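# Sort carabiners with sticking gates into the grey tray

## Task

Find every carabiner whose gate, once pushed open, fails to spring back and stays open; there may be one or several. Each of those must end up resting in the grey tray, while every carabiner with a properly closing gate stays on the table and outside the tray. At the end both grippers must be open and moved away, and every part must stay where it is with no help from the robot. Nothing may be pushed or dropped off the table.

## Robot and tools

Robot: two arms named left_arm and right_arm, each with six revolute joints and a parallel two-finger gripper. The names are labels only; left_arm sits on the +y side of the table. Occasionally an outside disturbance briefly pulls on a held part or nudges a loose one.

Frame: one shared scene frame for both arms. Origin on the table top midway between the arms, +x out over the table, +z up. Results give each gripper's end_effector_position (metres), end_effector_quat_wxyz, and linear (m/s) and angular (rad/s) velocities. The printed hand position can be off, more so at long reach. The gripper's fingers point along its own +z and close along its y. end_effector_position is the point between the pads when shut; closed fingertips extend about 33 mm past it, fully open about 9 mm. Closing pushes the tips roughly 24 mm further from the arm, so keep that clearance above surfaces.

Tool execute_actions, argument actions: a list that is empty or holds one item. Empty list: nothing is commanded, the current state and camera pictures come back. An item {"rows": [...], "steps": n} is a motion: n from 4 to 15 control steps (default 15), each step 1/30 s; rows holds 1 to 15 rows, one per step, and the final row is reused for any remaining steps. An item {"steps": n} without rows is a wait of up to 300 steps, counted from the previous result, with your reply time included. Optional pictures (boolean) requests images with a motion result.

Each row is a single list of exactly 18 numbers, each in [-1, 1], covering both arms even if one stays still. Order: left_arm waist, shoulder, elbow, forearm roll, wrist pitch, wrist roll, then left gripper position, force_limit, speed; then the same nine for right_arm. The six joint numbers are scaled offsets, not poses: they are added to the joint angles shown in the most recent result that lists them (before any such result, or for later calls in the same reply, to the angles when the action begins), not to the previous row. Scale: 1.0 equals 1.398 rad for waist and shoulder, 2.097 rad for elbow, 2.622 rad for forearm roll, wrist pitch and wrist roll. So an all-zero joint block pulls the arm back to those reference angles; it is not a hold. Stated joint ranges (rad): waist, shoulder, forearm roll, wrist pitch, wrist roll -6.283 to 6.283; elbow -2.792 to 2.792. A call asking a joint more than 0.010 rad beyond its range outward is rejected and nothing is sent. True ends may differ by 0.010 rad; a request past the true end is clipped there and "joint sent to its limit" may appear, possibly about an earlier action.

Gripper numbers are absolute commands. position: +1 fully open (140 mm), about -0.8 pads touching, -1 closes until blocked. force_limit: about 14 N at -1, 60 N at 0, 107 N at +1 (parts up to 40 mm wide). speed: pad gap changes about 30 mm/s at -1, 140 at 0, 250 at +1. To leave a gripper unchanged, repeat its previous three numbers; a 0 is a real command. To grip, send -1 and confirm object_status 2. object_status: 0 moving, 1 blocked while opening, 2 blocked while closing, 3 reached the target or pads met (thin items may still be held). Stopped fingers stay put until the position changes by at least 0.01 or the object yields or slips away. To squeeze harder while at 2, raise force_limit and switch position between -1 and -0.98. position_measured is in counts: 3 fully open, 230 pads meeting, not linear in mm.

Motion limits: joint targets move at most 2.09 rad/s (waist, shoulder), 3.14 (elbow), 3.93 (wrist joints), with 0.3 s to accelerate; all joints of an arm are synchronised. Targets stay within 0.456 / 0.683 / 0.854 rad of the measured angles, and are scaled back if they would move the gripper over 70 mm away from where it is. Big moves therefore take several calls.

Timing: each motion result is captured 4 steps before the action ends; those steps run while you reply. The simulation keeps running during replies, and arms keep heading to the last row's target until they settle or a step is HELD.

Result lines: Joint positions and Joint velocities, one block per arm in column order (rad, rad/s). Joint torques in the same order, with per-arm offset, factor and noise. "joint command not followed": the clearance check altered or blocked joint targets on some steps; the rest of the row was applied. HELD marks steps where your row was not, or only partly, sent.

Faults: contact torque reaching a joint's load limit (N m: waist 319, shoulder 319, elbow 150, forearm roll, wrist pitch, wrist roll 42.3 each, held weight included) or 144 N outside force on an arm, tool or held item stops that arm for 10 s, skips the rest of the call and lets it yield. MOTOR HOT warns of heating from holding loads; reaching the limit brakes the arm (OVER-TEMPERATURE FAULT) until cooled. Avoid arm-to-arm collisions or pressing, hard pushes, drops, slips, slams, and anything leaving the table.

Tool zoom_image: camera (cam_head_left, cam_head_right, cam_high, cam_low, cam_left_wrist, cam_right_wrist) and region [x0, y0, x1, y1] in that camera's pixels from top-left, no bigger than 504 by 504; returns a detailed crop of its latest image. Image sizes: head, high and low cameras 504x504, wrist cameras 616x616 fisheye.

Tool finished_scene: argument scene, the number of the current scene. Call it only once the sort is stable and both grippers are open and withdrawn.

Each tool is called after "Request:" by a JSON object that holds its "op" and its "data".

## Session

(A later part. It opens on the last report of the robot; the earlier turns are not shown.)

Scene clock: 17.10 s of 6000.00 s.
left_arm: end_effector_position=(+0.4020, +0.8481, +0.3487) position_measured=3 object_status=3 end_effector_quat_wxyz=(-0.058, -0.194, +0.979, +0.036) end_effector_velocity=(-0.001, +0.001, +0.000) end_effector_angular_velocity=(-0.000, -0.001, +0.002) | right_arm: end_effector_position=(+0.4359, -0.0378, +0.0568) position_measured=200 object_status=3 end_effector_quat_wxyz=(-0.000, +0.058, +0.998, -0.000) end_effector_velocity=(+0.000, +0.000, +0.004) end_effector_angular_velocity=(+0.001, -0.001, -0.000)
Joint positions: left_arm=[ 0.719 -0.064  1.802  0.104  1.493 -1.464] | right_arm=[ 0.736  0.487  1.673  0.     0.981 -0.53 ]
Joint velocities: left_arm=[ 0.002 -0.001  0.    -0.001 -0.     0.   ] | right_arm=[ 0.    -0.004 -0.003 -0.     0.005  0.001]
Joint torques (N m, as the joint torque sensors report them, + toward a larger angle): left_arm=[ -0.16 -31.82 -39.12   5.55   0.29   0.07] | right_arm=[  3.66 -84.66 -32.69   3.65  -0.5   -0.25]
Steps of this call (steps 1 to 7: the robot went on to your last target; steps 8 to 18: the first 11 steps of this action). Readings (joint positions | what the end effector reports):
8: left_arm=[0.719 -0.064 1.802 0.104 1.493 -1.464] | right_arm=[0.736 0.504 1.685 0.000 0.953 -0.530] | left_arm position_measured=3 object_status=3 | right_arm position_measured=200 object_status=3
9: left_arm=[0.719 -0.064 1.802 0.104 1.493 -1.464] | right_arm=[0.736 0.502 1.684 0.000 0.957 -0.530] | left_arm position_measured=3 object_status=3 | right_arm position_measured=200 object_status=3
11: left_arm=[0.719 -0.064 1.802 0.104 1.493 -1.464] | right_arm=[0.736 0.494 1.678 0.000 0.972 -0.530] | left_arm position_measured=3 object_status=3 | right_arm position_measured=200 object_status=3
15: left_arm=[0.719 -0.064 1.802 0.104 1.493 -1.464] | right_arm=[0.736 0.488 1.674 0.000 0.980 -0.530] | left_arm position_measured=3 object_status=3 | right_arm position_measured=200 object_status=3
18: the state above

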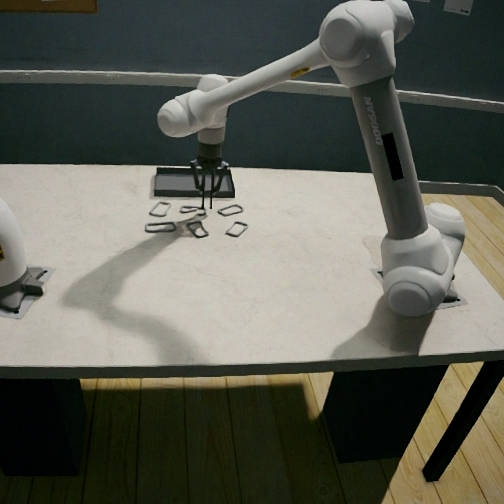

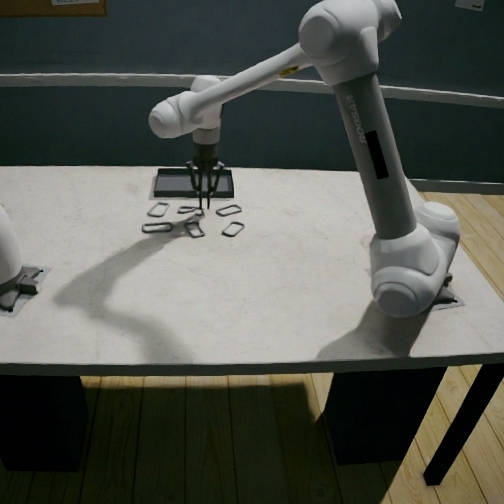

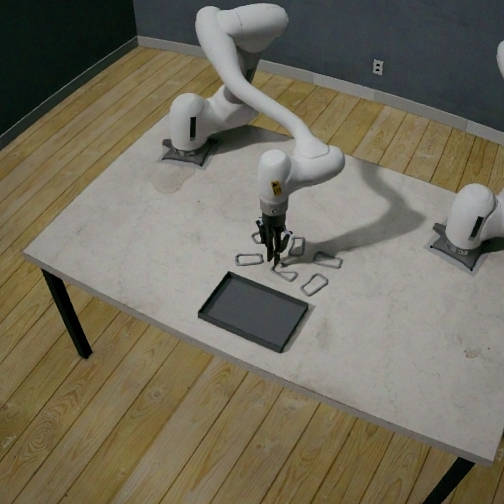

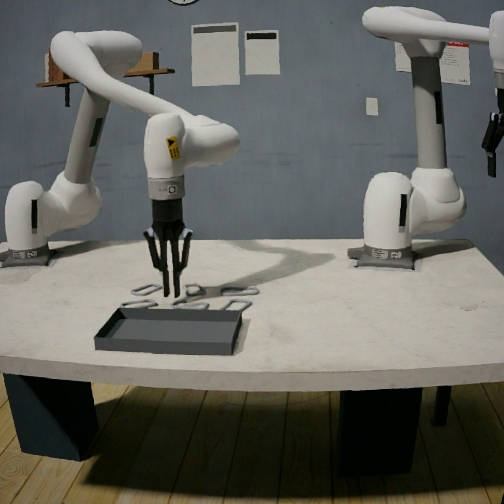

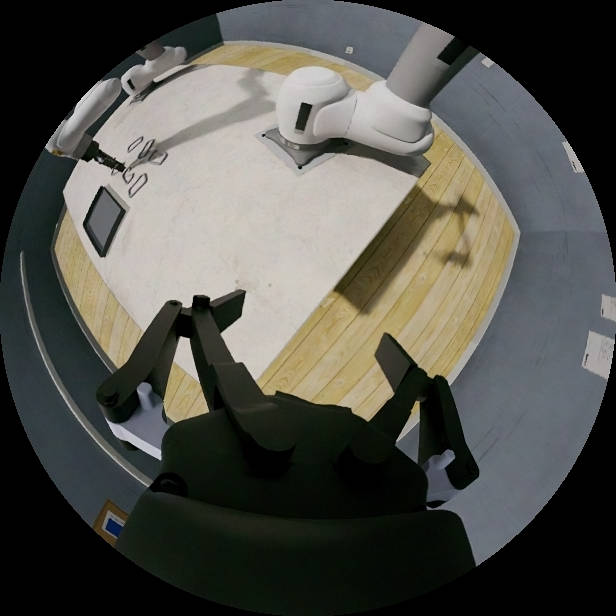

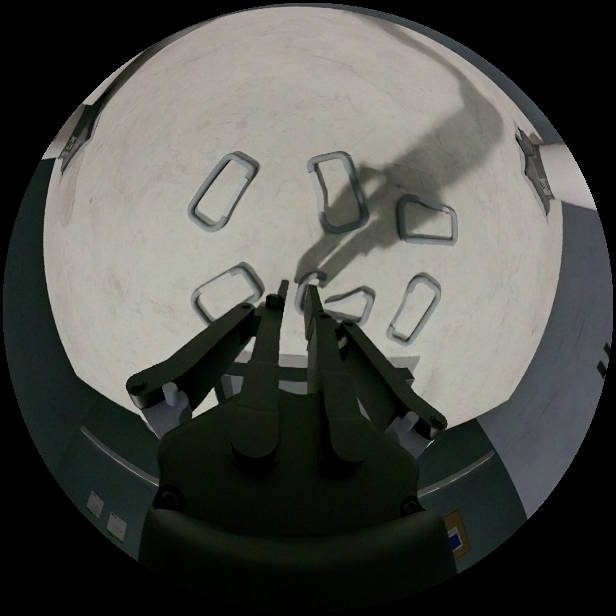

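Request:
{"op": "execute_actions", "data": {"actions": [{"rows":[[0,0,0,0,0,0,1,0,0,-0.0072,0.0049,-0.005,0,0.0013,0.055,-0.45,-0.2,0.3]],"steps":15}], "pictures": true}}

Request:
{"op": "zoom_image", "data": {"camera": "cam_right_wrist", "region": [200,200,400,362]}}

Scene clock: 17.83 s of 6000.00 s.
left_arm: end_effector_position=(+0.4020, +0.8481, +0.3487) position_measured=3 object_status=3 end_effector_quat_wxyz=(-0.058, -0.194, +0.979, +0.036) end_effector_velocity=(-0.000, -0.000, +0.000) end_effector_angular_velocity=(+0.001, -0.001, -0.001) | right_arm: end_effector_position=(+0.4451, -0.0382, +0.0566) position_measured=186 object_status=3 end_effector_quat_wxyz=(-0.000, +0.134, +0.991, +0.000) end_effector_velocity=(+0.001, -0.000, -0.002) end_effector_angular_velocity=(-0.002, +0.001, -0.024)
Joint positions: left_arm=[ 0.719 -0.064  1.802  0.104  1.493 -1.464] | right_arm=[ 0.726  0.494  1.663  0.     0.984 -0.387]
Joint velocities: left_arm=[-0.    -0.001  0.     0.    -0.     0.   ] | right_arm=[-0.001  0.003 -0.001  0.     0.001  0.023]
Joint torques (N m, as the joint torque sensors report them, + toward a larger angle): left_arm=[ -0.34 -32.31 -38.96   5.35   0.37   0.01] | right_arm=[ -0.2  -84.67 -34.2    3.55  -0.03  -0.35]
Steps of this call (steps 1 to 4: the last 4 steps of your previous action; steps 5 to 11: the robot went on to your last target; steps 12 to 22: the first 11 steps of this action). Readings (joint positions | what the end effector reports):
12: left_arm=[0.719 -0.064 1.802 0.104 1.493 -1.464] | right_arm=[0.736 0.487 1.673 0.000 0.981 -0.529] | left_arm position_measured=3 object_status=3 | right_arm position_measured=200 object_status=0
13: left_arm=[0.719 -0.064 1.802 0.104 1.493 -1.464] | right_arm=[0.736 0.487 1.673 0.000 0.982 -0.522] | left_arm position_measured=3 object_status=3 | right_arm position_measured=196 object_status=0
15: left_arm=[0.719 -0.064 1.802 0.104 1.493 -1.464] | right_arm=[0.732 0.489 1.669 0.000 0.983 -0.469] | left_arm position_measured=3 object_status=3 | right_arm position_measured=186 object_status=0
19: left_arm=[0.719 -0.064 1.802 0.104 1.493 -1.464] | right_arm=[0.727 0.494 1.663 0.000 0.984 -0.393] | left_arm position_measured=3 object_status=3 | right_arm position_measured=186 object_status=0
22: the state above

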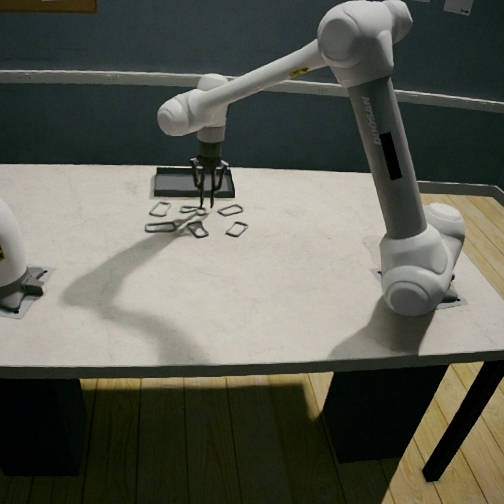

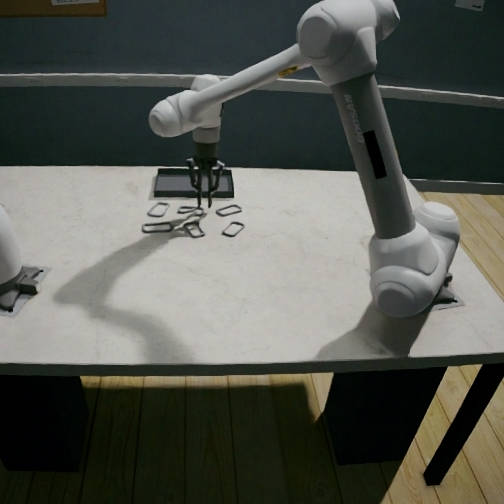

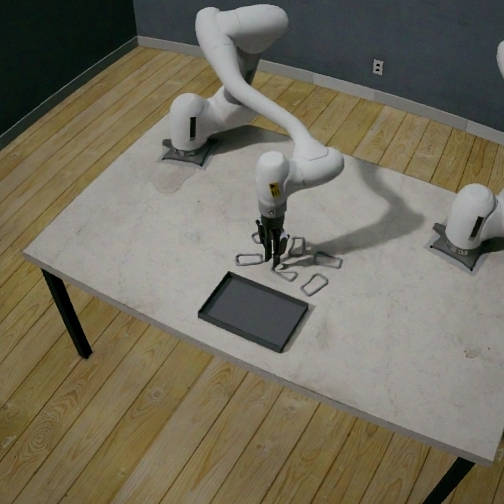

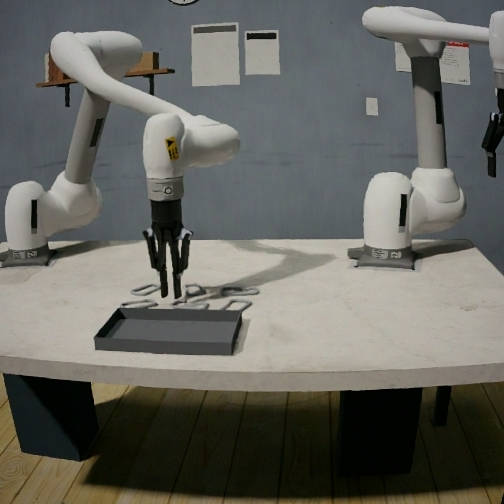

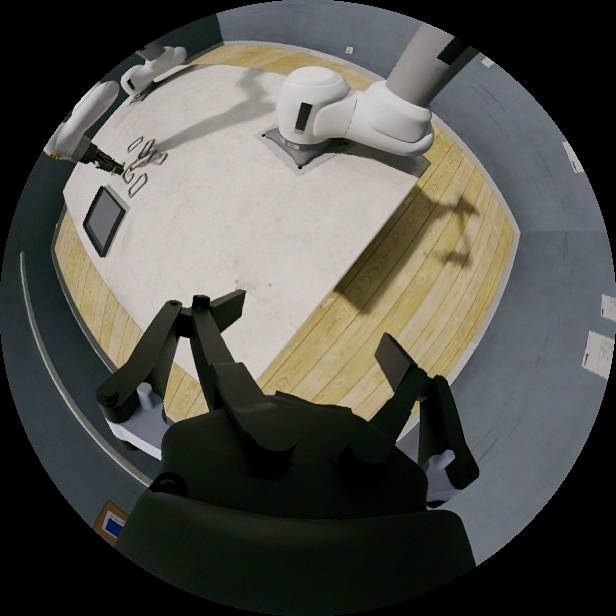

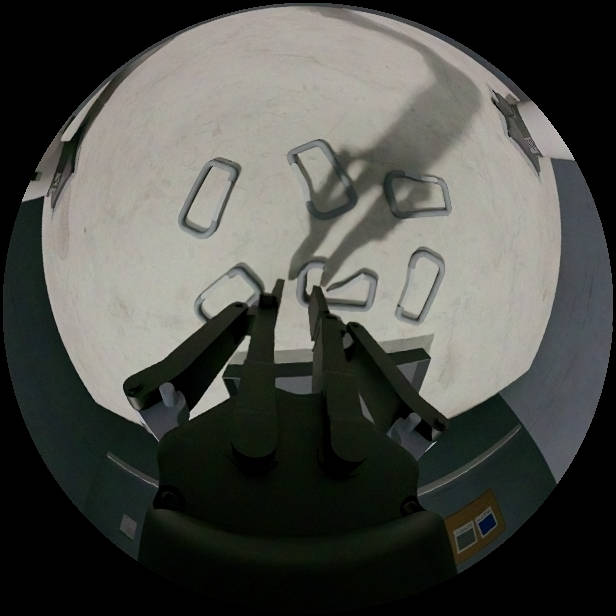

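Region (200, 200, 400, 362) of cam_right_wrist's 616x616 image, scaled by 2.520, with more detail than that image has; it fills the top 408 rows of this view, and the rest is white.

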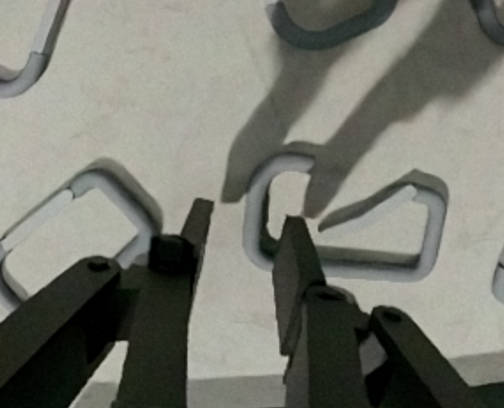

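Request:
{"op": "execute_actions", "data": {"actions": [{"rows":[[0,0,0,0,0,0,1,0,0,0.0043,-0.0019,0.0019,0,-0.0005,0.0023,-0.45,-0.2,0.3],[0,0,0,0,0,0,1,0,0,0.0043,-0.0019,0.0019,0,-0.0005,0.0023,-0.45,-0.2,0.3],[0,0,0,0,0,0,1,0,0,0.0043,-0.0019,0.0019,0,-0.0005,0.0023,-0.45,-0.2,0.3],[0,0,0,0,0,0,1,0,0,0.0043,-0.0019,0.0019,0,-0.0005,0.0023,-0.45,-0.2,0.3],[0,0,0,0,0,0,1,0,0,0.0043,-0.0019,0.0019,0,-0.0005,0.0023,-0.45,-0.2,0.3],[0,0,0,0,0,0,1,0,0,0.0043,0.0043,0.0046,0,-0.006,0.0023,-0.45,-0.2,0.3]],"steps":15}]}}

Request:
{"op": "execute_actions", "data": {"actions": [{"steps":8}], "pictures": true}}

Request:
{"op": "zoom_image", "data": {"camera": "cam_right_wrist", "region": [200,200,400,362]}}

Scene clock: 18.87 s of 6000.00 s.
left_arm: end_effector_position=(+0.4020, +0.8481, +0.3487) position_measured=3 object_status=3 end_effector_quat_wxyz=(-0.058, -0.194, +0.979, +0.036) end_effector_velocity=(-0.001, +0.001, -0.000) end_effector_angular_velocity=(+0.001, +0.001, +0.003) | right_arm: end_effector_position=(+0.4405, -0.0370, +0.0487) position_measured=186 object_status=3 end_effector_quat_wxyz=(+0.000, +0.134, +0.991, +0.000) end_effector_velocity=(-0.001, +0.001, -0.015) end_effector_angular_velocity=(+0.000, -0.001, +0.002)
Joint positions: left_arm=[ 0.719 -0.064  1.802  0.104  1.493 -1.464] | right_arm=[ 0.732  0.499  1.672  0.     0.97  -0.381]
Joint velocities: left_arm=[ 0.001  0.     0.     0.002  0.    -0.002] | right_arm=[ 0.002  0.014  0.009 -0.    -0.024  0.   ]
Joint torques (N m, as the joint torque sensors report them, + toward a larger angle): left_arm=[ -0.51 -32.28 -39.16   5.44   0.43   0.08] | right_arm=[  4.36 -85.37 -33.98   4.    -0.54  -0.11]
Steps of this call (steps 1 to 4: the last 4 steps of your previous action; steps 5 to 15: the robot went on to your last target; steps 16 to 20: nothing new was sent; steps 21 to 31: the first 11 steps of this action). Readings (joint positions | what the end effector reports):
21: left_arm=[0.719 -0.064 1.802 0.104 1.493 -1.464] | right_arm=[0.726 0.494 1.663 0.000 0.984 -0.385] | left_arm position_measured=3 object_status=3 | right_arm position_measured=186 object_status=3
22: left_arm=[0.719 -0.064 1.802 0.104 1.493 -1.464] | right_arm=[0.727 0.494 1.664 0.000 0.984 -0.384] | left_arm position_measured=3 object_status=3 | right_arm position_measured=186 object_status=3
24: left_arm=[0.719 -0.064 1.802 0.104 1.493 -1.464] | right_arm=[0.730 0.493 1.666 0.000 0.984 -0.382] | left_arm position_measured=3 object_status=3 | right_arm position_measured=186 object_status=3
28: left_arm=[0.719 -0.064 1.802 0.104 1.493 -1.464] | right_arm=[0.732 0.495 1.670 0.000 0.976 -0.381] | left_arm position_measured=3 object_status=3 | right_arm position_measured=186 object_status=3
31: the state above

Scene clock: 19.13 s of 6000.00 s.
left_arm: end_effector_position=(+0.4020, +0.8481, +0.3487) position_measured=3 object_status=3 end_effector_quat_wxyz=(-0.058, -0.194, +0.979, +0.036) end_effector_velocity=(+0.001, -0.000, -0.001) end_effector_angular_velocity=(-0.001, +0.001, -0.002) | right_arm: end_effector_position=(+0.4404, -0.0369, +0.0476) position_measured=186 object_status=3 end_effector_quat_wxyz=(-0.000, +0.134, +0.991, +0.000) end_effector_velocity=(-0.001, +0.000, -0.001) end_effector_angular_velocity=(-0.001, +0.001, +0.001)
Joint positions: left_arm=[ 0.719 -0.064  1.802  0.104  1.493 -1.464] | right_arm=[ 0.732  0.5    1.673  0.     0.969 -0.381]
Joint velocities: left_arm=[-0.001  0.001  0.     0.     0.     0.001] | right_arm=[ 0.001  0.002  0.     0.001 -0.    -0.   ]
Joint torques (N m, as the joint torque sensors report them, + toward a larger angle): left_arm=[ -0.37 -32.11 -38.98   5.43   0.36  -0.02] | right_arm=[  3.36 -86.35 -32.49   4.11  -0.15  -0.48]
Kept back: nothing.
Steps of this call (steps 1 to 4: the last 4 steps of your previous action; steps 5 to 8: the robot went on to your last target). Readings (joint positions | what the end effector reports):
1: left_arm=[0.719 -0.064 1.802 0.104 1.493 -1.464] | right_arm=[0.732 0.499 1.672 0.000 0.970 -0.381] | left_arm position_measured=3 object_status=3 | right_arm position_measured=186 object_status=3
2: left_arm=[0.719 -0.064 1.802 0.104 1.493 -1.464] | right_arm=[0.732 0.499 1.672 0.000 0.969 -0.381] | left_arm position_measured=3 object_status=3 | right_arm position_measured=186 object_status=3
4: left_arm=[0.719 -0.064 1.802 0.104 1.493 -1.464] | right_arm=[0.732 0.500 1.673 0.000 0.969 -0.381] | left_arm position_measured=3 object_status=3 | right_arm position_measured=186 object_status=3
8: the state above

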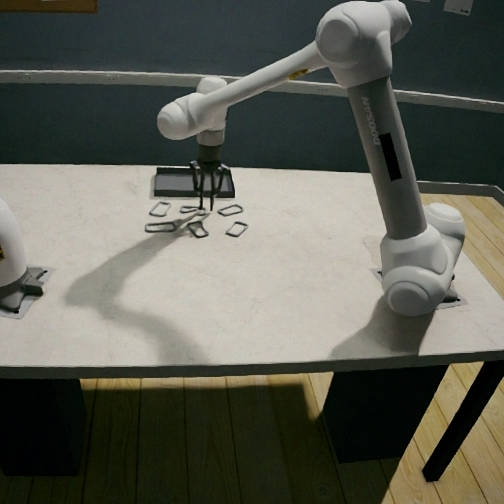

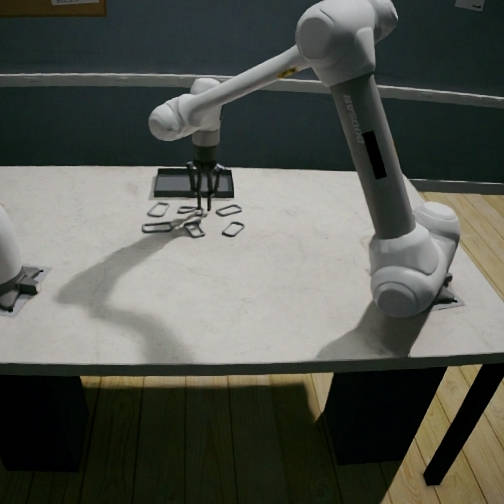

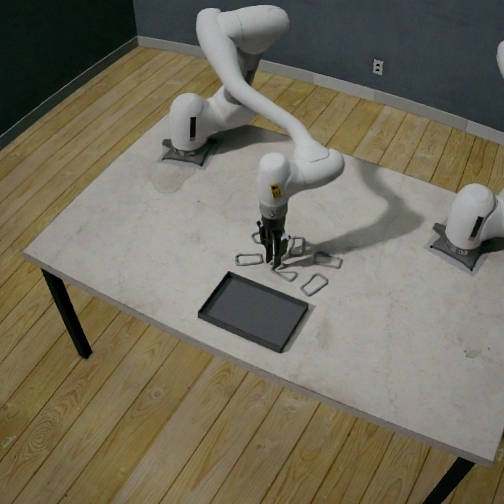

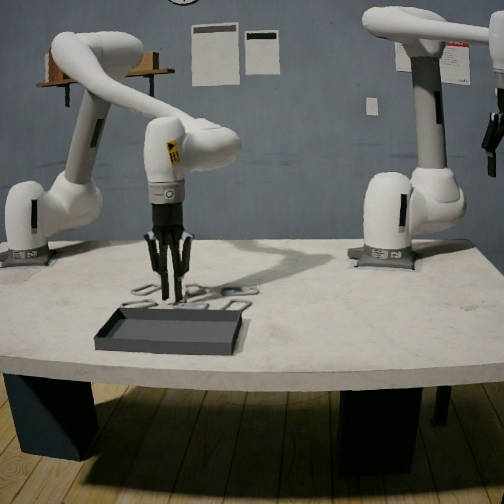

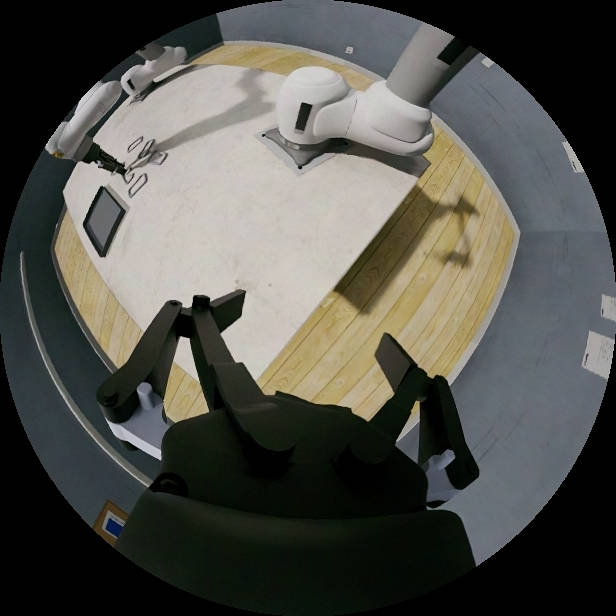

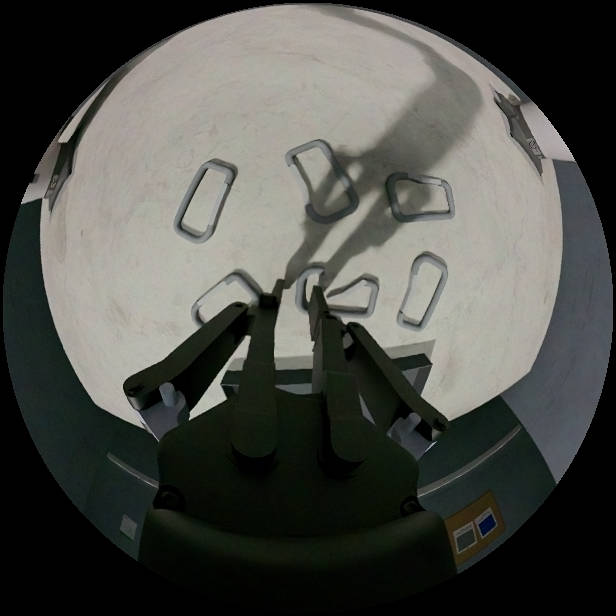

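Region (200, 200, 400, 362) of cam_right_wrist's 616x616 image, scaled by 2.520, with more detail than that image has; it fills the top 408 rows of this view, and the rest is white.

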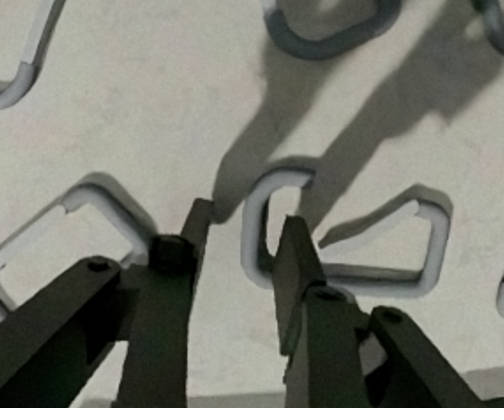

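Request:
{"op": "execute_actions", "data": {"actions": [{"rows":[[0,0,0,0,0,0,1,0,0,0,0.004,0.0018,0,-0.0036,0,-0.45,-0.2,0.3]],"steps":15}]}}

Request:
{"op": "execute_actions", "data": {"actions": [{"steps":5}], "pictures": true}}

Request:
{"op": "zoom_image", "data": {"camera": "cam_right_wrist", "region": [200,200,400,362]}}

Scene clock: 20.90 s of 6000.00 s.
left_arm: end_effector_position=(+0.4020, +0.8481, +0.3487) position_measured=3 object_status=3 end_effector_quat_wxyz=(-0.058, -0.194, +0.979, +0.036) end_effector_velocity=(+0.000, -0.000, +0.000) end_effector_angular_velocity=(-0.000, -0.000, -0.002) | right_arm: end_effector_position=(+0.4404, -0.0368, +0.0417) position_measured=186 object_status=3 end_effector_quat_wxyz=(+0.000, +0.134, +0.991, +0.000) end_effector_velocity=(+0.000, -0.000, -0.001) end_effector_angular_velocity=(+0.001, -0.000, -0.000)
Joint positions: left_arm=[ 0.719 -0.064  1.802  0.104  1.493 -1.464] | right_arm=[ 0.733  0.505  1.676  0.     0.959 -0.381]
Joint velocities: left_arm=[-0.001 -0.    -0.    -0.    -0.     0.001] | right_arm=[-0.     0.     0.001  0.001 -0.002 -0.001]
Joint torques (N m, as the joint torque sensors report them, + toward a larger angle): left_arm=[  0.04 -32.14 -38.86   5.42   0.42   0.05] | right_arm=[  4.51 -85.16 -32.42   3.78  -0.1   -0.19]
Steps of this call (steps 1 to 15: the robot went on to your last target; steps 16 to 42: nothing new was sent; steps 43 to 53: the first 11 steps of this action). Readings (joint positions | what the end effector reports):
43: left_arm=[0.719 -0.064 1.802 0.104 1.493 -1.464] | right_arm=[0.732 0.500 1.673 0.000 0.969 -0.381] | left_arm position_measured=3 object_status=3 | right_arm position_measured=186 object_status=3
44: left_arm=[0.719 -0.064 1.802 0.104 1.493 -1.464] | right_arm=[0.733 0.501 1.674 0.000 0.966 -0.381] | left_arm position_measured=3 object_status=3 | right_arm position_measured=186 object_status=3
46: left_arm=[0.719 -0.064 1.802 0.104 1.493 -1.464] | right_arm=[0.733 0.504 1.675 0.000 0.962 -0.381] | left_arm position_measured=3 object_status=3 | right_arm position_measured=186 object_status=3
50: left_arm=[0.719 -0.064 1.802 0.104 1.493 -1.464] | right_arm=[0.733 0.505 1.676 0.000 0.960 -0.381] | left_arm position_measured=3 object_status=3 | right_arm position_measured=186 object_status=3
53: the state above

Scene clock: 21.07 s of 6000.00 s.
left_arm: end_effector_position=(+0.4020, +0.8481, +0.3487) position_measured=3 object_status=3 end_effector_quat_wxyz=(-0.058, -0.194, +0.979, +0.036) end_effector_velocity=(-0.000, -0.000, +0.000) end_effector_angular_velocity=(+0.001, -0.001, +0.000) | right_arm: end_effector_position=(+0.4404, -0.0368, +0.0417) position_measured=186 object_status=3 end_effector_quat_wxyz=(+0.000, +0.134, +0.991, +0.000) end_effector_velocity=(+0.000, +0.000, +0.000) end_effector_angular_velocity=(+0.000, -0.001, +0.000)
Joint positions: left_arm=[ 0.719 -0.064  1.802  0.104  1.493 -1.464] | right_arm=[ 0.733  0.505  1.676  0.     0.959 -0.381]
Joint velocities: left_arm=[-0.    -0.001 -0.     0.    -0.    -0.   ] | right_arm=[ 0.     0.    -0.    -0.001 -0.     0.   ]
Joint torques (N m, as the joint torque sensors report them, + toward a larger angle): left_arm=[ -0.24 -32.26 -39.18   5.48   0.38   0.07] | right_arm=[  2.72 -85.44 -33.21   3.48  -0.22  -0.19]
Kept back: nothing.
Steps of this call (steps 1 to 4: the last 4 steps of your previous action; step 5: the robot went on to your last target). Readings (joint positions | what the end effector reports):
1: left_arm=[0.719 -0.064 1.802 0.104 1.493 -1.464] | right_arm=[0.733 0.505 1.676 0.000 0.959 -0.381] | left_arm position_measured=3 object_status=3 | right_arm position_measured=186 object_status=3
2: left_arm=[0.719 -0.064 1.802 0.104 1.493 -1.464] | right_arm=[0.733 0.505 1.676 0.000 0.959 -0.381] | left_arm position_measured=3 object_status=3 | right_arm position_measured=186 object_status=3
4: left_arm=[0.719 -0.064 1.802 0.104 1.493 -1.464] | right_arm=[0.733 0.505 1.676 0.000 0.959 -0.381] | left_arm position_measured=3 object_status=3 | right_arm position_measured=186 object_status=3
5: the state above

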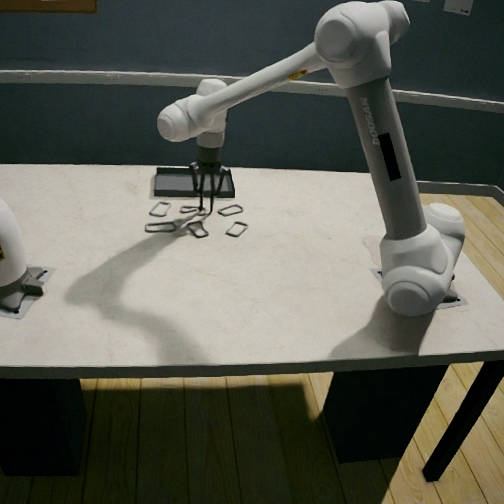

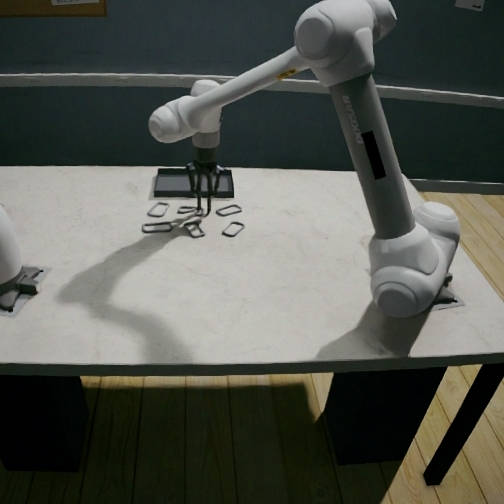

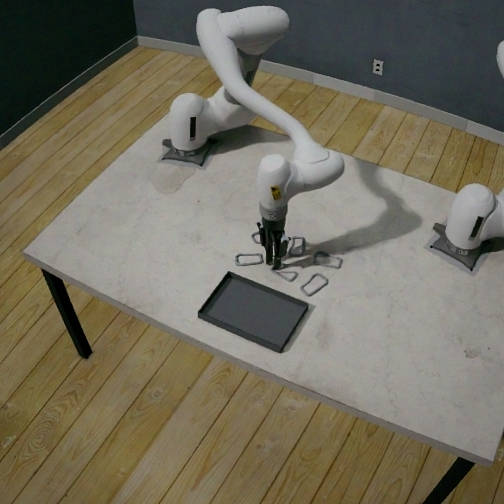

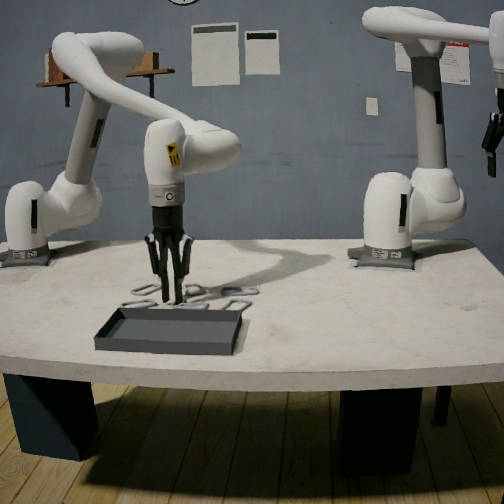

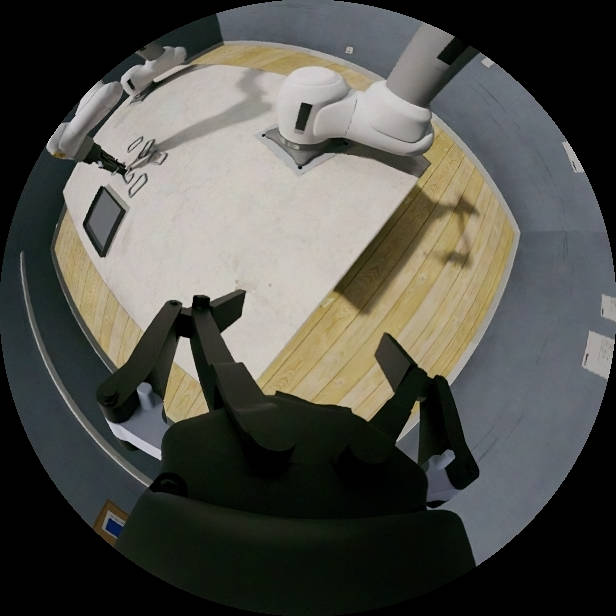

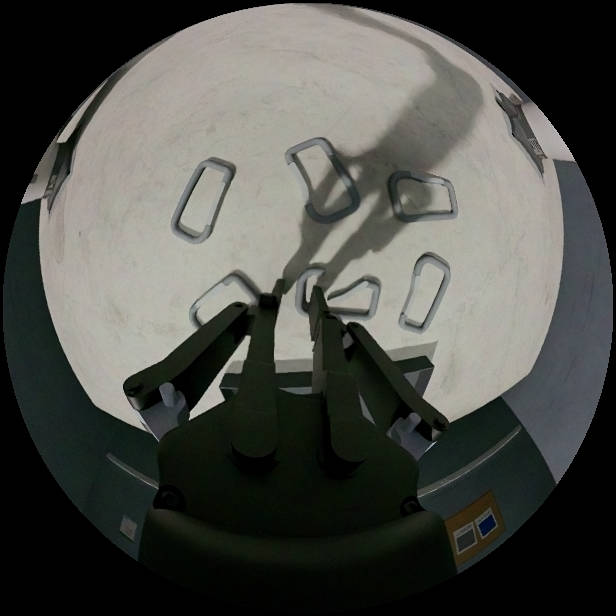

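Region (200, 200, 400, 362) of cam_right_wrist's 616x616 image, scaled by 2.520, with more detail than that image has; it fills the top 408 rows of this view, and the rest is white.

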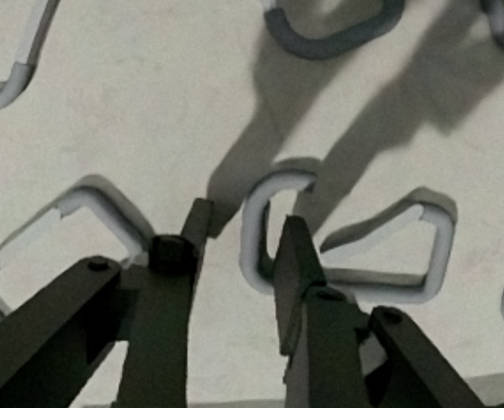

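Request:
{"op": "execute_actions", "data": {"actions": [{"rows":[[0,0,0,0,0,0,1,0,0,0,0.002,0.0009,0,-0.0018,0,-0.45,-0.2,0.3]],"steps":15}]}}

Scene clock: 21.53 s of 6000.00 s.
left_arm: end_effector_position=(+0.4020, +0.8481, +0.3487) position_measured=3 object_status=3 end_effector_quat_wxyz=(-0.058, -0.194, +0.979, +0.036) end_effector_velocity=(-0.000, +0.000, +0.000) end_effector_angular_velocity=(+0.000, -0.000, -0.000) | right_arm: end_effector_position=(+0.4404, -0.0368, +0.0387) position_measured=186 object_status=3 end_effector_quat_wxyz=(+0.000, +0.134, +0.991, +0.000) end_effector_velocity=(-0.001, -0.000, -0.002) end_effector_angular_velocity=(-0.002, +0.002, +0.000)
Joint positions: left_arm=[ 0.719 -0.064  1.802  0.104  1.493 -1.464] | right_arm=[ 0.733  0.508  1.678  0.     0.955 -0.381]
Joint velocities: left_arm=[ 0. -0.  0.  0. -0.  0.] | right_arm=[ 0.001  0.002  0.001 -0.    -0.     0.001]
Joint torques (N m, as the joint torque sensors report them, + toward a larger angle): left_arm=[  0.35 -31.42 -39.17   5.47   0.3    0.05] | right_arm=[  3.32 -87.82 -32.96   3.68   0.2    0.08]
Steps of this call (steps 1 to 3: the robot went on to your last target; steps 4 to 14: the first 11 steps of this action). Readings (joint positions | what the end effector reports):
4: left_arm=[0.719 -0.064 1.802 0.104 1.493 -1.464] | right_arm=[0.733 0.506 1.677 0.000 0.959 -0.381] | left_arm position_measured=3 object_status=3 | right_arm position_measured=186 object_status=3
5: left_arm=[0.719 -0.064 1.802 0.104 1.493 -1.464] | right_arm=[0.733 0.506 1.677 0.000 0.958 -0.381] | left_arm position_measured=3 object_status=3 | right_arm position_measured=186 object_status=3
7: left_arm=[0.719 -0.064 1.802 0.104 1.493 -1.464] | right_arm=[0.733 0.508 1.678 0.000 0.956 -0.381] | left_arm position_measured=3 object_status=3 | right_arm position_measured=186 object_status=3
11: left_arm=[0.719 -0.064 1.802 0.104 1.493 -1.464] | right_arm=[0.733 0.508 1.678 0.000 0.955 -0.381] | left_arm position_measured=3 object_status=3 | right_arm position_measured=186 object_status=3
14: the state above

Free at .0387; close.

Request:
{"op": "execute_actions", "data": {"actions": [{"rows":[[0,0,0,0,0,0,1,0,0,0,-0.0005,-0.0002,0,0.0004,0,-1,-0.2,-0.3]],"steps":15}]}}

Request:
{"op": "execute_actions", "data": {"actions": [{"steps":10}]}}

Scene clock: 22.03 s of 6000.00 s.
left_arm: end_effector_position=(+0.4020, +0.8481, +0.3487) position_measured=3 object_status=3 end_effector_quat_wxyz=(-0.058, -0.194, +0.979, +0.036) end_effector_velocity=(-0.000, -0.000, +0.001) end_effector_angular_velocity=(+0.001, -0.002, -0.002) | right_arm: end_effector_position=(+0.4404, -0.0368, +0.0393) position_measured=223 object_status=0 end_effector_quat_wxyz=(+0.000, +0.134, +0.991, +0.000) end_effector_velocity=(+0.000, +0.000, +0.001) end_effector_angular_velocity=(+0.001, -0.002, +0.000)
Joint positions: left_arm=[ 0.719 -0.064  1.802  0.104  1.493 -1.464] | right_arm=[ 0.733  0.508  1.678  0.     0.956 -0.381]
Joint velocities: left_arm=[-0.001 -0.002 -0.    -0.     0.     0.002] | right_arm=[ 0.    -0.002 -0.    -0.001  0.     0.001]
Joint torques (N m, as the joint torque sensors report them, + toward a larger angle): left_arm=[ -0.66 -32.45 -39.04   5.39   0.45   0.04] | right_arm=[  1.72 -86.68 -32.83   3.75  -0.12  -0.06]
Steps of this call (steps 1 to 4: the last 4 steps of your previous action; steps 5 to 15: the first 11 steps of this action). Readings (joint positions | what the end effector reports):
5: left_arm=[0.719 -0.064 1.802 0.104 1.493 -1.464] | right_arm=[0.733 0.508 1.678 0.000 0.955 -0.381] | left_arm position_measured=3 object_status=3 | right_arm position_measured=186 object_status=0
6: left_arm=[0.719 -0.064 1.802 0.104 1.493 -1.464] | right_arm=[0.733 0.508 1.678 0.000 0.955 -0.381] | left_arm position_measured=3 object_status=3 | right_arm position_measured=188 object_status=0
8: left_arm=[0.719 -0.064 1.802 0.104 1.493 -1.464] | right_arm=[0.733 0.508 1.678 0.000 0.955 -0.381] | left_arm position_measured=3 object_status=3 | right_arm position_measured=199 object_status=0
12: left_arm=[0.719 -0.064 1.802 0.104 1.493 -1.464] | right_arm=[0.733 0.508 1.678 0.000 0.956 -0.381] | left_arm position_measured=3 object_status=3 | right_arm position_measured=222 object_status=0
15: the state above

Scene clock: 22.37 s of 6000.00 s.
left_arm: end_effector_position=(+0.4020, +0.8481, +0.3487) position_measured=3 object_status=3 end_effector_quat_wxyz=(-0.058, -0.194, +0.979, +0.036) end_effector_velocity=(-0.001, +0.001, +0.000) end_effector_angular_velocity=(-0.000, -0.001, +0.002) | right_arm: end_effector_position=(+0.4404, -0.0368, +0.0394) position_measured=223 object_status=2 end_effector_quat_wxyz=(+0.000, +0.134, +0.991, +0.000) end_effector_velocity=(-0.000, +0.000, -0.000) end_effector_angular_velocity=(-0.000, -0.000, +0.000)
Joint positions: left_arm=[ 0.719 -0.064  1.802  0.104  1.493 -1.464] | right_arm=[ 0.733  0.508  1.678  0.     0.956 -0.381]
Joint velocities: left_arm=[ 0.003 -0.001  0.    -0.001  0.     0.001] | right_arm=[ 0.  0. -0. -0. -0.  0.]
Joint torques (N m, as the joint torque sensors report them, + toward a larger angle): left_arm=[ -0.22 -32.71 -38.95   5.32   0.43   0.11] | right_arm=[  4.07 -85.65 -32.67   3.48   0.01  -0.58]
Kept back: nothing.
Steps of this call (steps 1 to 4: the last 4 steps of your previous action; steps 5 to 10: the robot went on to your last target). Readings (joint positions | what the end effector reports):
1: left_arm=[0.719 -0.064 1.802 0.104 1.493 -1.464] | right_arm=[0.733 0.508 1.678 0.000 0.956 -0.381] | left_arm position_measured=3 object_status=3 | right_arm position_measured=223 object_status=0
2: left_arm=[0.719 -0.064 1.802 0.104 1.493 -1.464] | right_arm=[0.733 0.508 1.678 0.000 0.956 -0.381] | left_arm position_measured=3 object_status=3 | right_arm position_measured=223 object_status=0
4: left_arm=[0.719 -0.064 1.802 0.104 1.493 -1.464] | right_arm=[0.733 0.508 1.678 0.000 0.956 -0.381] | left_arm position_measured=3 object_status=3 | right_arm position_measured=223 object_status=2
8: left_arm=[0.719 -0.064 1.802 0.104 1.493 -1.464] | right_arm=[0.733 0.508 1.678 0.000 0.956 -0.381] | left_arm position_measured=3 object_status=3 | right_arm position_measured=223 object_status=2
10: the state above

Request:
{"op": "execute_actions", "data": {"actions": [{"rows":[[0,0,0,0,0,0,1,0,0,0,-0.08,-0.036,0,0.071,0,-1,-0.2,-0.3]],"steps":15}], "pictures": true}}

Scene clock: 23.13 s of 6000.00 s.
left_arm: end_effector_position=(+0.4020, +0.8481, +0.3487) position_measured=3 object_status=3 end_effector_quat_wxyz=(-0.058, -0.194, +0.979, +0.036) end_effector_velocity=(+0.000, +0.000, -0.001) end_effector_angular_velocity=(-0.001, +0.000, +0.002) | right_arm: end_effector_position=(+0.4350, -0.0439, +0.1552) position_measured=223 object_status=2 end_effector_quat_wxyz=(+0.000, +0.134, +0.991, +0.001) end_effector_velocity=(-0.011, -0.014, +0.088) end_effector_angular_velocity=(-0.007, +0.006, +0.001)
Joint positions: left_arm=[ 0.719 -0.064  1.802  0.104  1.493 -1.464] | right_arm=[ 0.733  0.4    1.606  0.     1.133 -0.381]
Joint velocities: left_arm=[ 0.001  0.001 -0.    -0.001  0.    -0.001] | right_arm=[ 0.    -0.082 -0.053  0.001  0.144 -0.001]
Joint torques (N m, as the joint torque sensors report them, + toward a larger angle): left_arm=[ -0.48 -32.34 -38.81   5.38   0.37   0.03] | right_arm=[  2.83 -54.13 -26.61   3.16  -0.33  -0.26]
Steps of this call (steps 1 to 12: the robot went on to your last target; steps 13 to 23: the first 11 steps of this action). Readings (joint positions | what the end effector reports):
13: left_arm=[0.719 -0.064 1.802 0.104 1.493 -1.464] | right_arm=[0.733 0.507 1.678 0.000 0.956 -0.381] | left_arm position_measured=3 object_status=3 | right_arm position_measured=223 object_status=2
14: left_arm=[0.719 -0.064 1.802 0.104 1.493 -1.464] | right_arm=[0.733 0.504 1.676 0.000 0.962 -0.381] | left_arm position_measured=3 object_status=3 | right_arm position_measured=223 object_status=2
16: left_arm=[0.719 -0.064 1.802 0.104 1.493 -1.464] | right_arm=[0.733 0.477 1.657 0.000 1.007 -0.381] | left_arm position_measured=3 object_status=3 | right_arm position_measured=223 object_status=2
20: left_arm=[0.719 -0.064 1.802 0.104 1.493 -1.464] | right_arm=[0.733 0.422 1.620 0.000 1.097 -0.381] | left_arm position_measured=3 object_status=3 | right_arm position_measured=223 object_status=2
23: the state above

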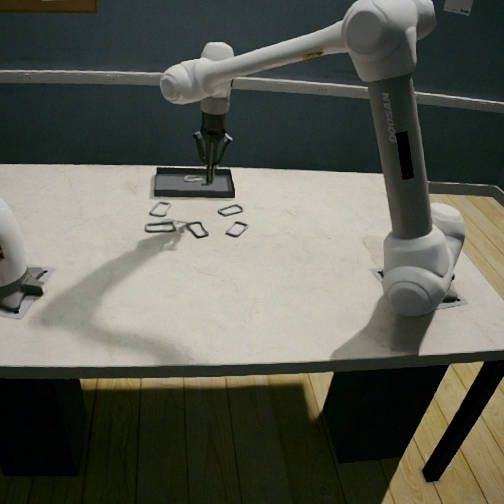

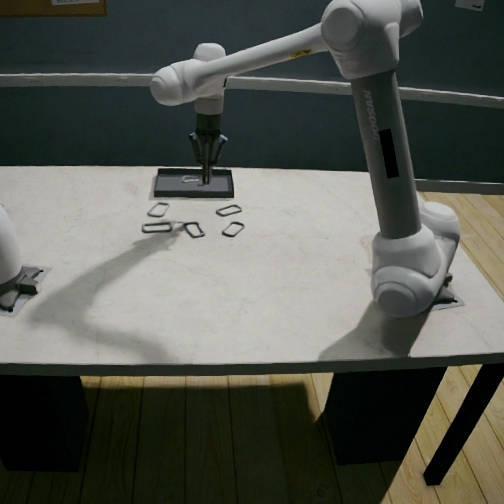

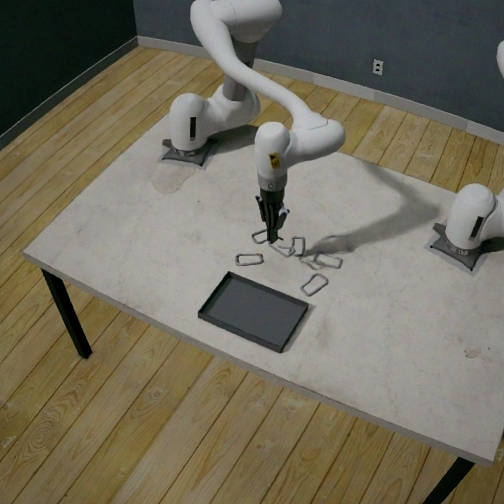

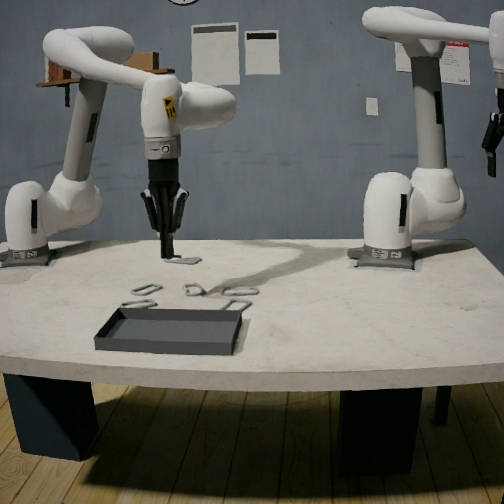

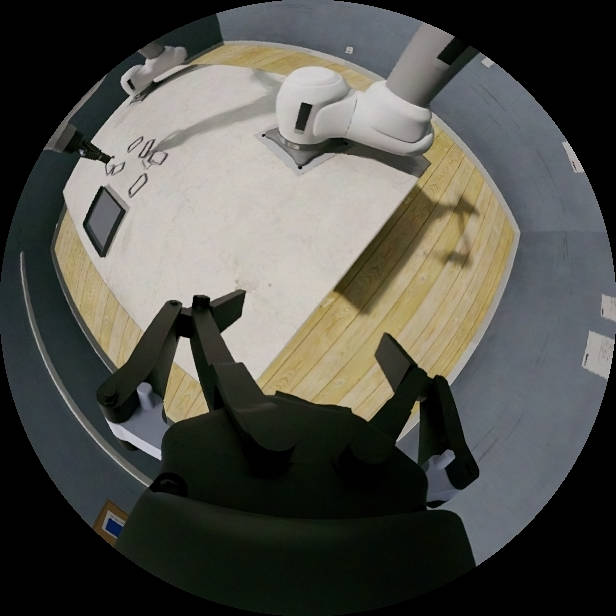

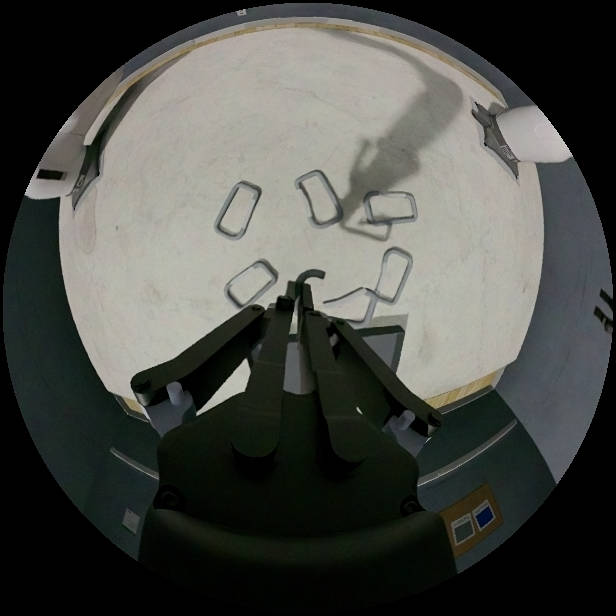

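Request:
{"op": "execute_actions", "data": {"actions": [{"rows":[[0,0,0,0,0,0,1,0,0,-0.1645,0.081,-0.077,0,0.02,0,-1,-0.2,-0.3]],"steps":15}]}}

Request:
{"op": "execute_actions", "data": {"actions": [{"steps":8}]}}

Scene clock: 23.73 s of 6000.00 s.
left_arm: end_effector_position=(+0.4020, +0.8481, +0.3487) position_measured=3 object_status=3 end_effector_quat_wxyz=(-0.058, -0.194, +0.979, +0.036) end_effector_velocity=(+0.001, -0.001, +0.000) end_effector_angular_velocity=(-0.000, -0.000, -0.002) | right_arm: end_effector_position=(+0.5569, -0.0815, +0.1537) position_measured=223 object_status=2 end_effector_quat_wxyz=(-0.000, +0.208, +0.978, -0.000) end_effector_velocity=(+0.386, -0.158, -0.026) end_effector_angular_velocity=(-0.005, +0.005, -0.479)
Joint positions: left_arm=[ 0.719 -0.064  1.802  0.104  1.493 -1.464] | right_arm=[ 0.582  0.473  1.499  0.     1.17  -0.381]
Joint velocities: left_arm=[-0.003 -0.     0.    -0.001  0.    -0.001] | right_arm=[-0.479  0.243 -0.327  0.     0.09  -0.001]
Joint torques (N m, as the joint torque sensors report them, + toward a larger angle): left_arm=[ -0.76 -32.14 -38.79   5.41   0.43   0.08] | right_arm=[  2.47 -89.45 -36.07   4.18  -0.28  -0.2 ]
Steps of this call (steps 1 to 4: the last 4 steps of your previous action; steps 5 to 7: the robot went on to your last target; steps 8 to 18: the first 11 steps of this action). Readings (joint positions | what the end effector reports):
8: left_arm=[0.719 -0.064 1.802 0.104 1.493 -1.464] | right_arm=[0.732 0.396 1.602 0.000 1.142 -0.381] | left_arm position_measured=3 object_status=3 | right_arm position_measured=223 object_status=2
9: left_arm=[0.719 -0.064 1.802 0.104 1.493 -1.464] | right_arm=[0.729 0.397 1.600 0.000 1.143 -0.381] | left_arm position_measured=3 object_status=3 | right_arm position_measured=223 object_status=2
11: left_arm=[0.719 -0.064 1.802 0.104 1.493 -1.464] | right_arm=[0.701 0.412 1.580 0.000 1.148 -0.381] | left_arm position_measured=3 object_status=3 | right_arm position_measured=223 object_status=2
15: left_arm=[0.719 -0.064 1.802 0.104 1.493 -1.464] | right_arm=[0.631 0.448 1.532 0.000 1.161 -0.381] | left_arm position_measured=3 object_status=3 | right_arm position_measured=223 object_status=2
18: the state above

Scene clock: 24.00 s of 6000.00 s.
left_arm: end_effector_position=(+0.4020, +0.8481, +0.3487) position_measured=3 object_status=3 end_effector_quat_wxyz=(-0.058, -0.194, +0.979, +0.036) end_effector_velocity=(+0.000, -0.000, -0.000) end_effector_angular_velocity=(-0.000, -0.000, -0.000) | right_arm: end_effector_position=(+0.6187, -0.1103, +0.1490) position_measured=223 object_status=2 end_effector_quat_wxyz=(-0.001, +0.246, +0.969, -0.001) end_effector_velocity=(+0.020, -0.009, +0.001) end_effector_angular_velocity=(+0.001, -0.002, -0.024)
Joint positions: left_arm=[ 0.719 -0.064  1.802  0.104  1.493 -1.464] | right_arm=[ 0.504  0.513  1.446  0.     1.185 -0.381]
Joint velocities: left_arm=[-0.001  0.     0.    -0.     0.    -0.   ] | right_arm=[-0.024  0.011 -0.019 -0.     0.006 -0.   ]
Joint torques (N m, as the joint torque sensors report them, + toward a larger angle): left_arm=[  0.25 -32.18 -38.94   5.45   0.39   0.02] | right_arm=[  9.24 -92.99 -36.17   4.08  -0.08  -0.56]
Kept back: nothing.
Steps of this call (steps 1 to 4: the last 4 steps of your previous action; steps 5 to 8: the robot went on to your last target). Readings (joint positions | what the end effector reports):
1: left_arm=[0.719 -0.064 1.802 0.104 1.493 -1.464] | right_arm=[0.566 0.481 1.488 0.000 1.174 -0.381] | left_arm position_measured=3 object_status=3 | right_arm position_measured=223 object_status=2
2: left_arm=[0.719 -0.064 1.802 0.104 1.493 -1.464] | right_arm=[0.550 0.489 1.477 0.000 1.177 -0.381] | left_arm position_measured=3 object_status=3 | right_arm position_measured=223 object_status=2
4: left_arm=[0.719 -0.064 1.802 0.104 1.493 -1.464] | right_arm=[0.522 0.504 1.458 0.000 1.182 -0.381] | left_arm position_measured=3 object_status=3 | right_arm position_measured=223 object_status=2
8: the state above


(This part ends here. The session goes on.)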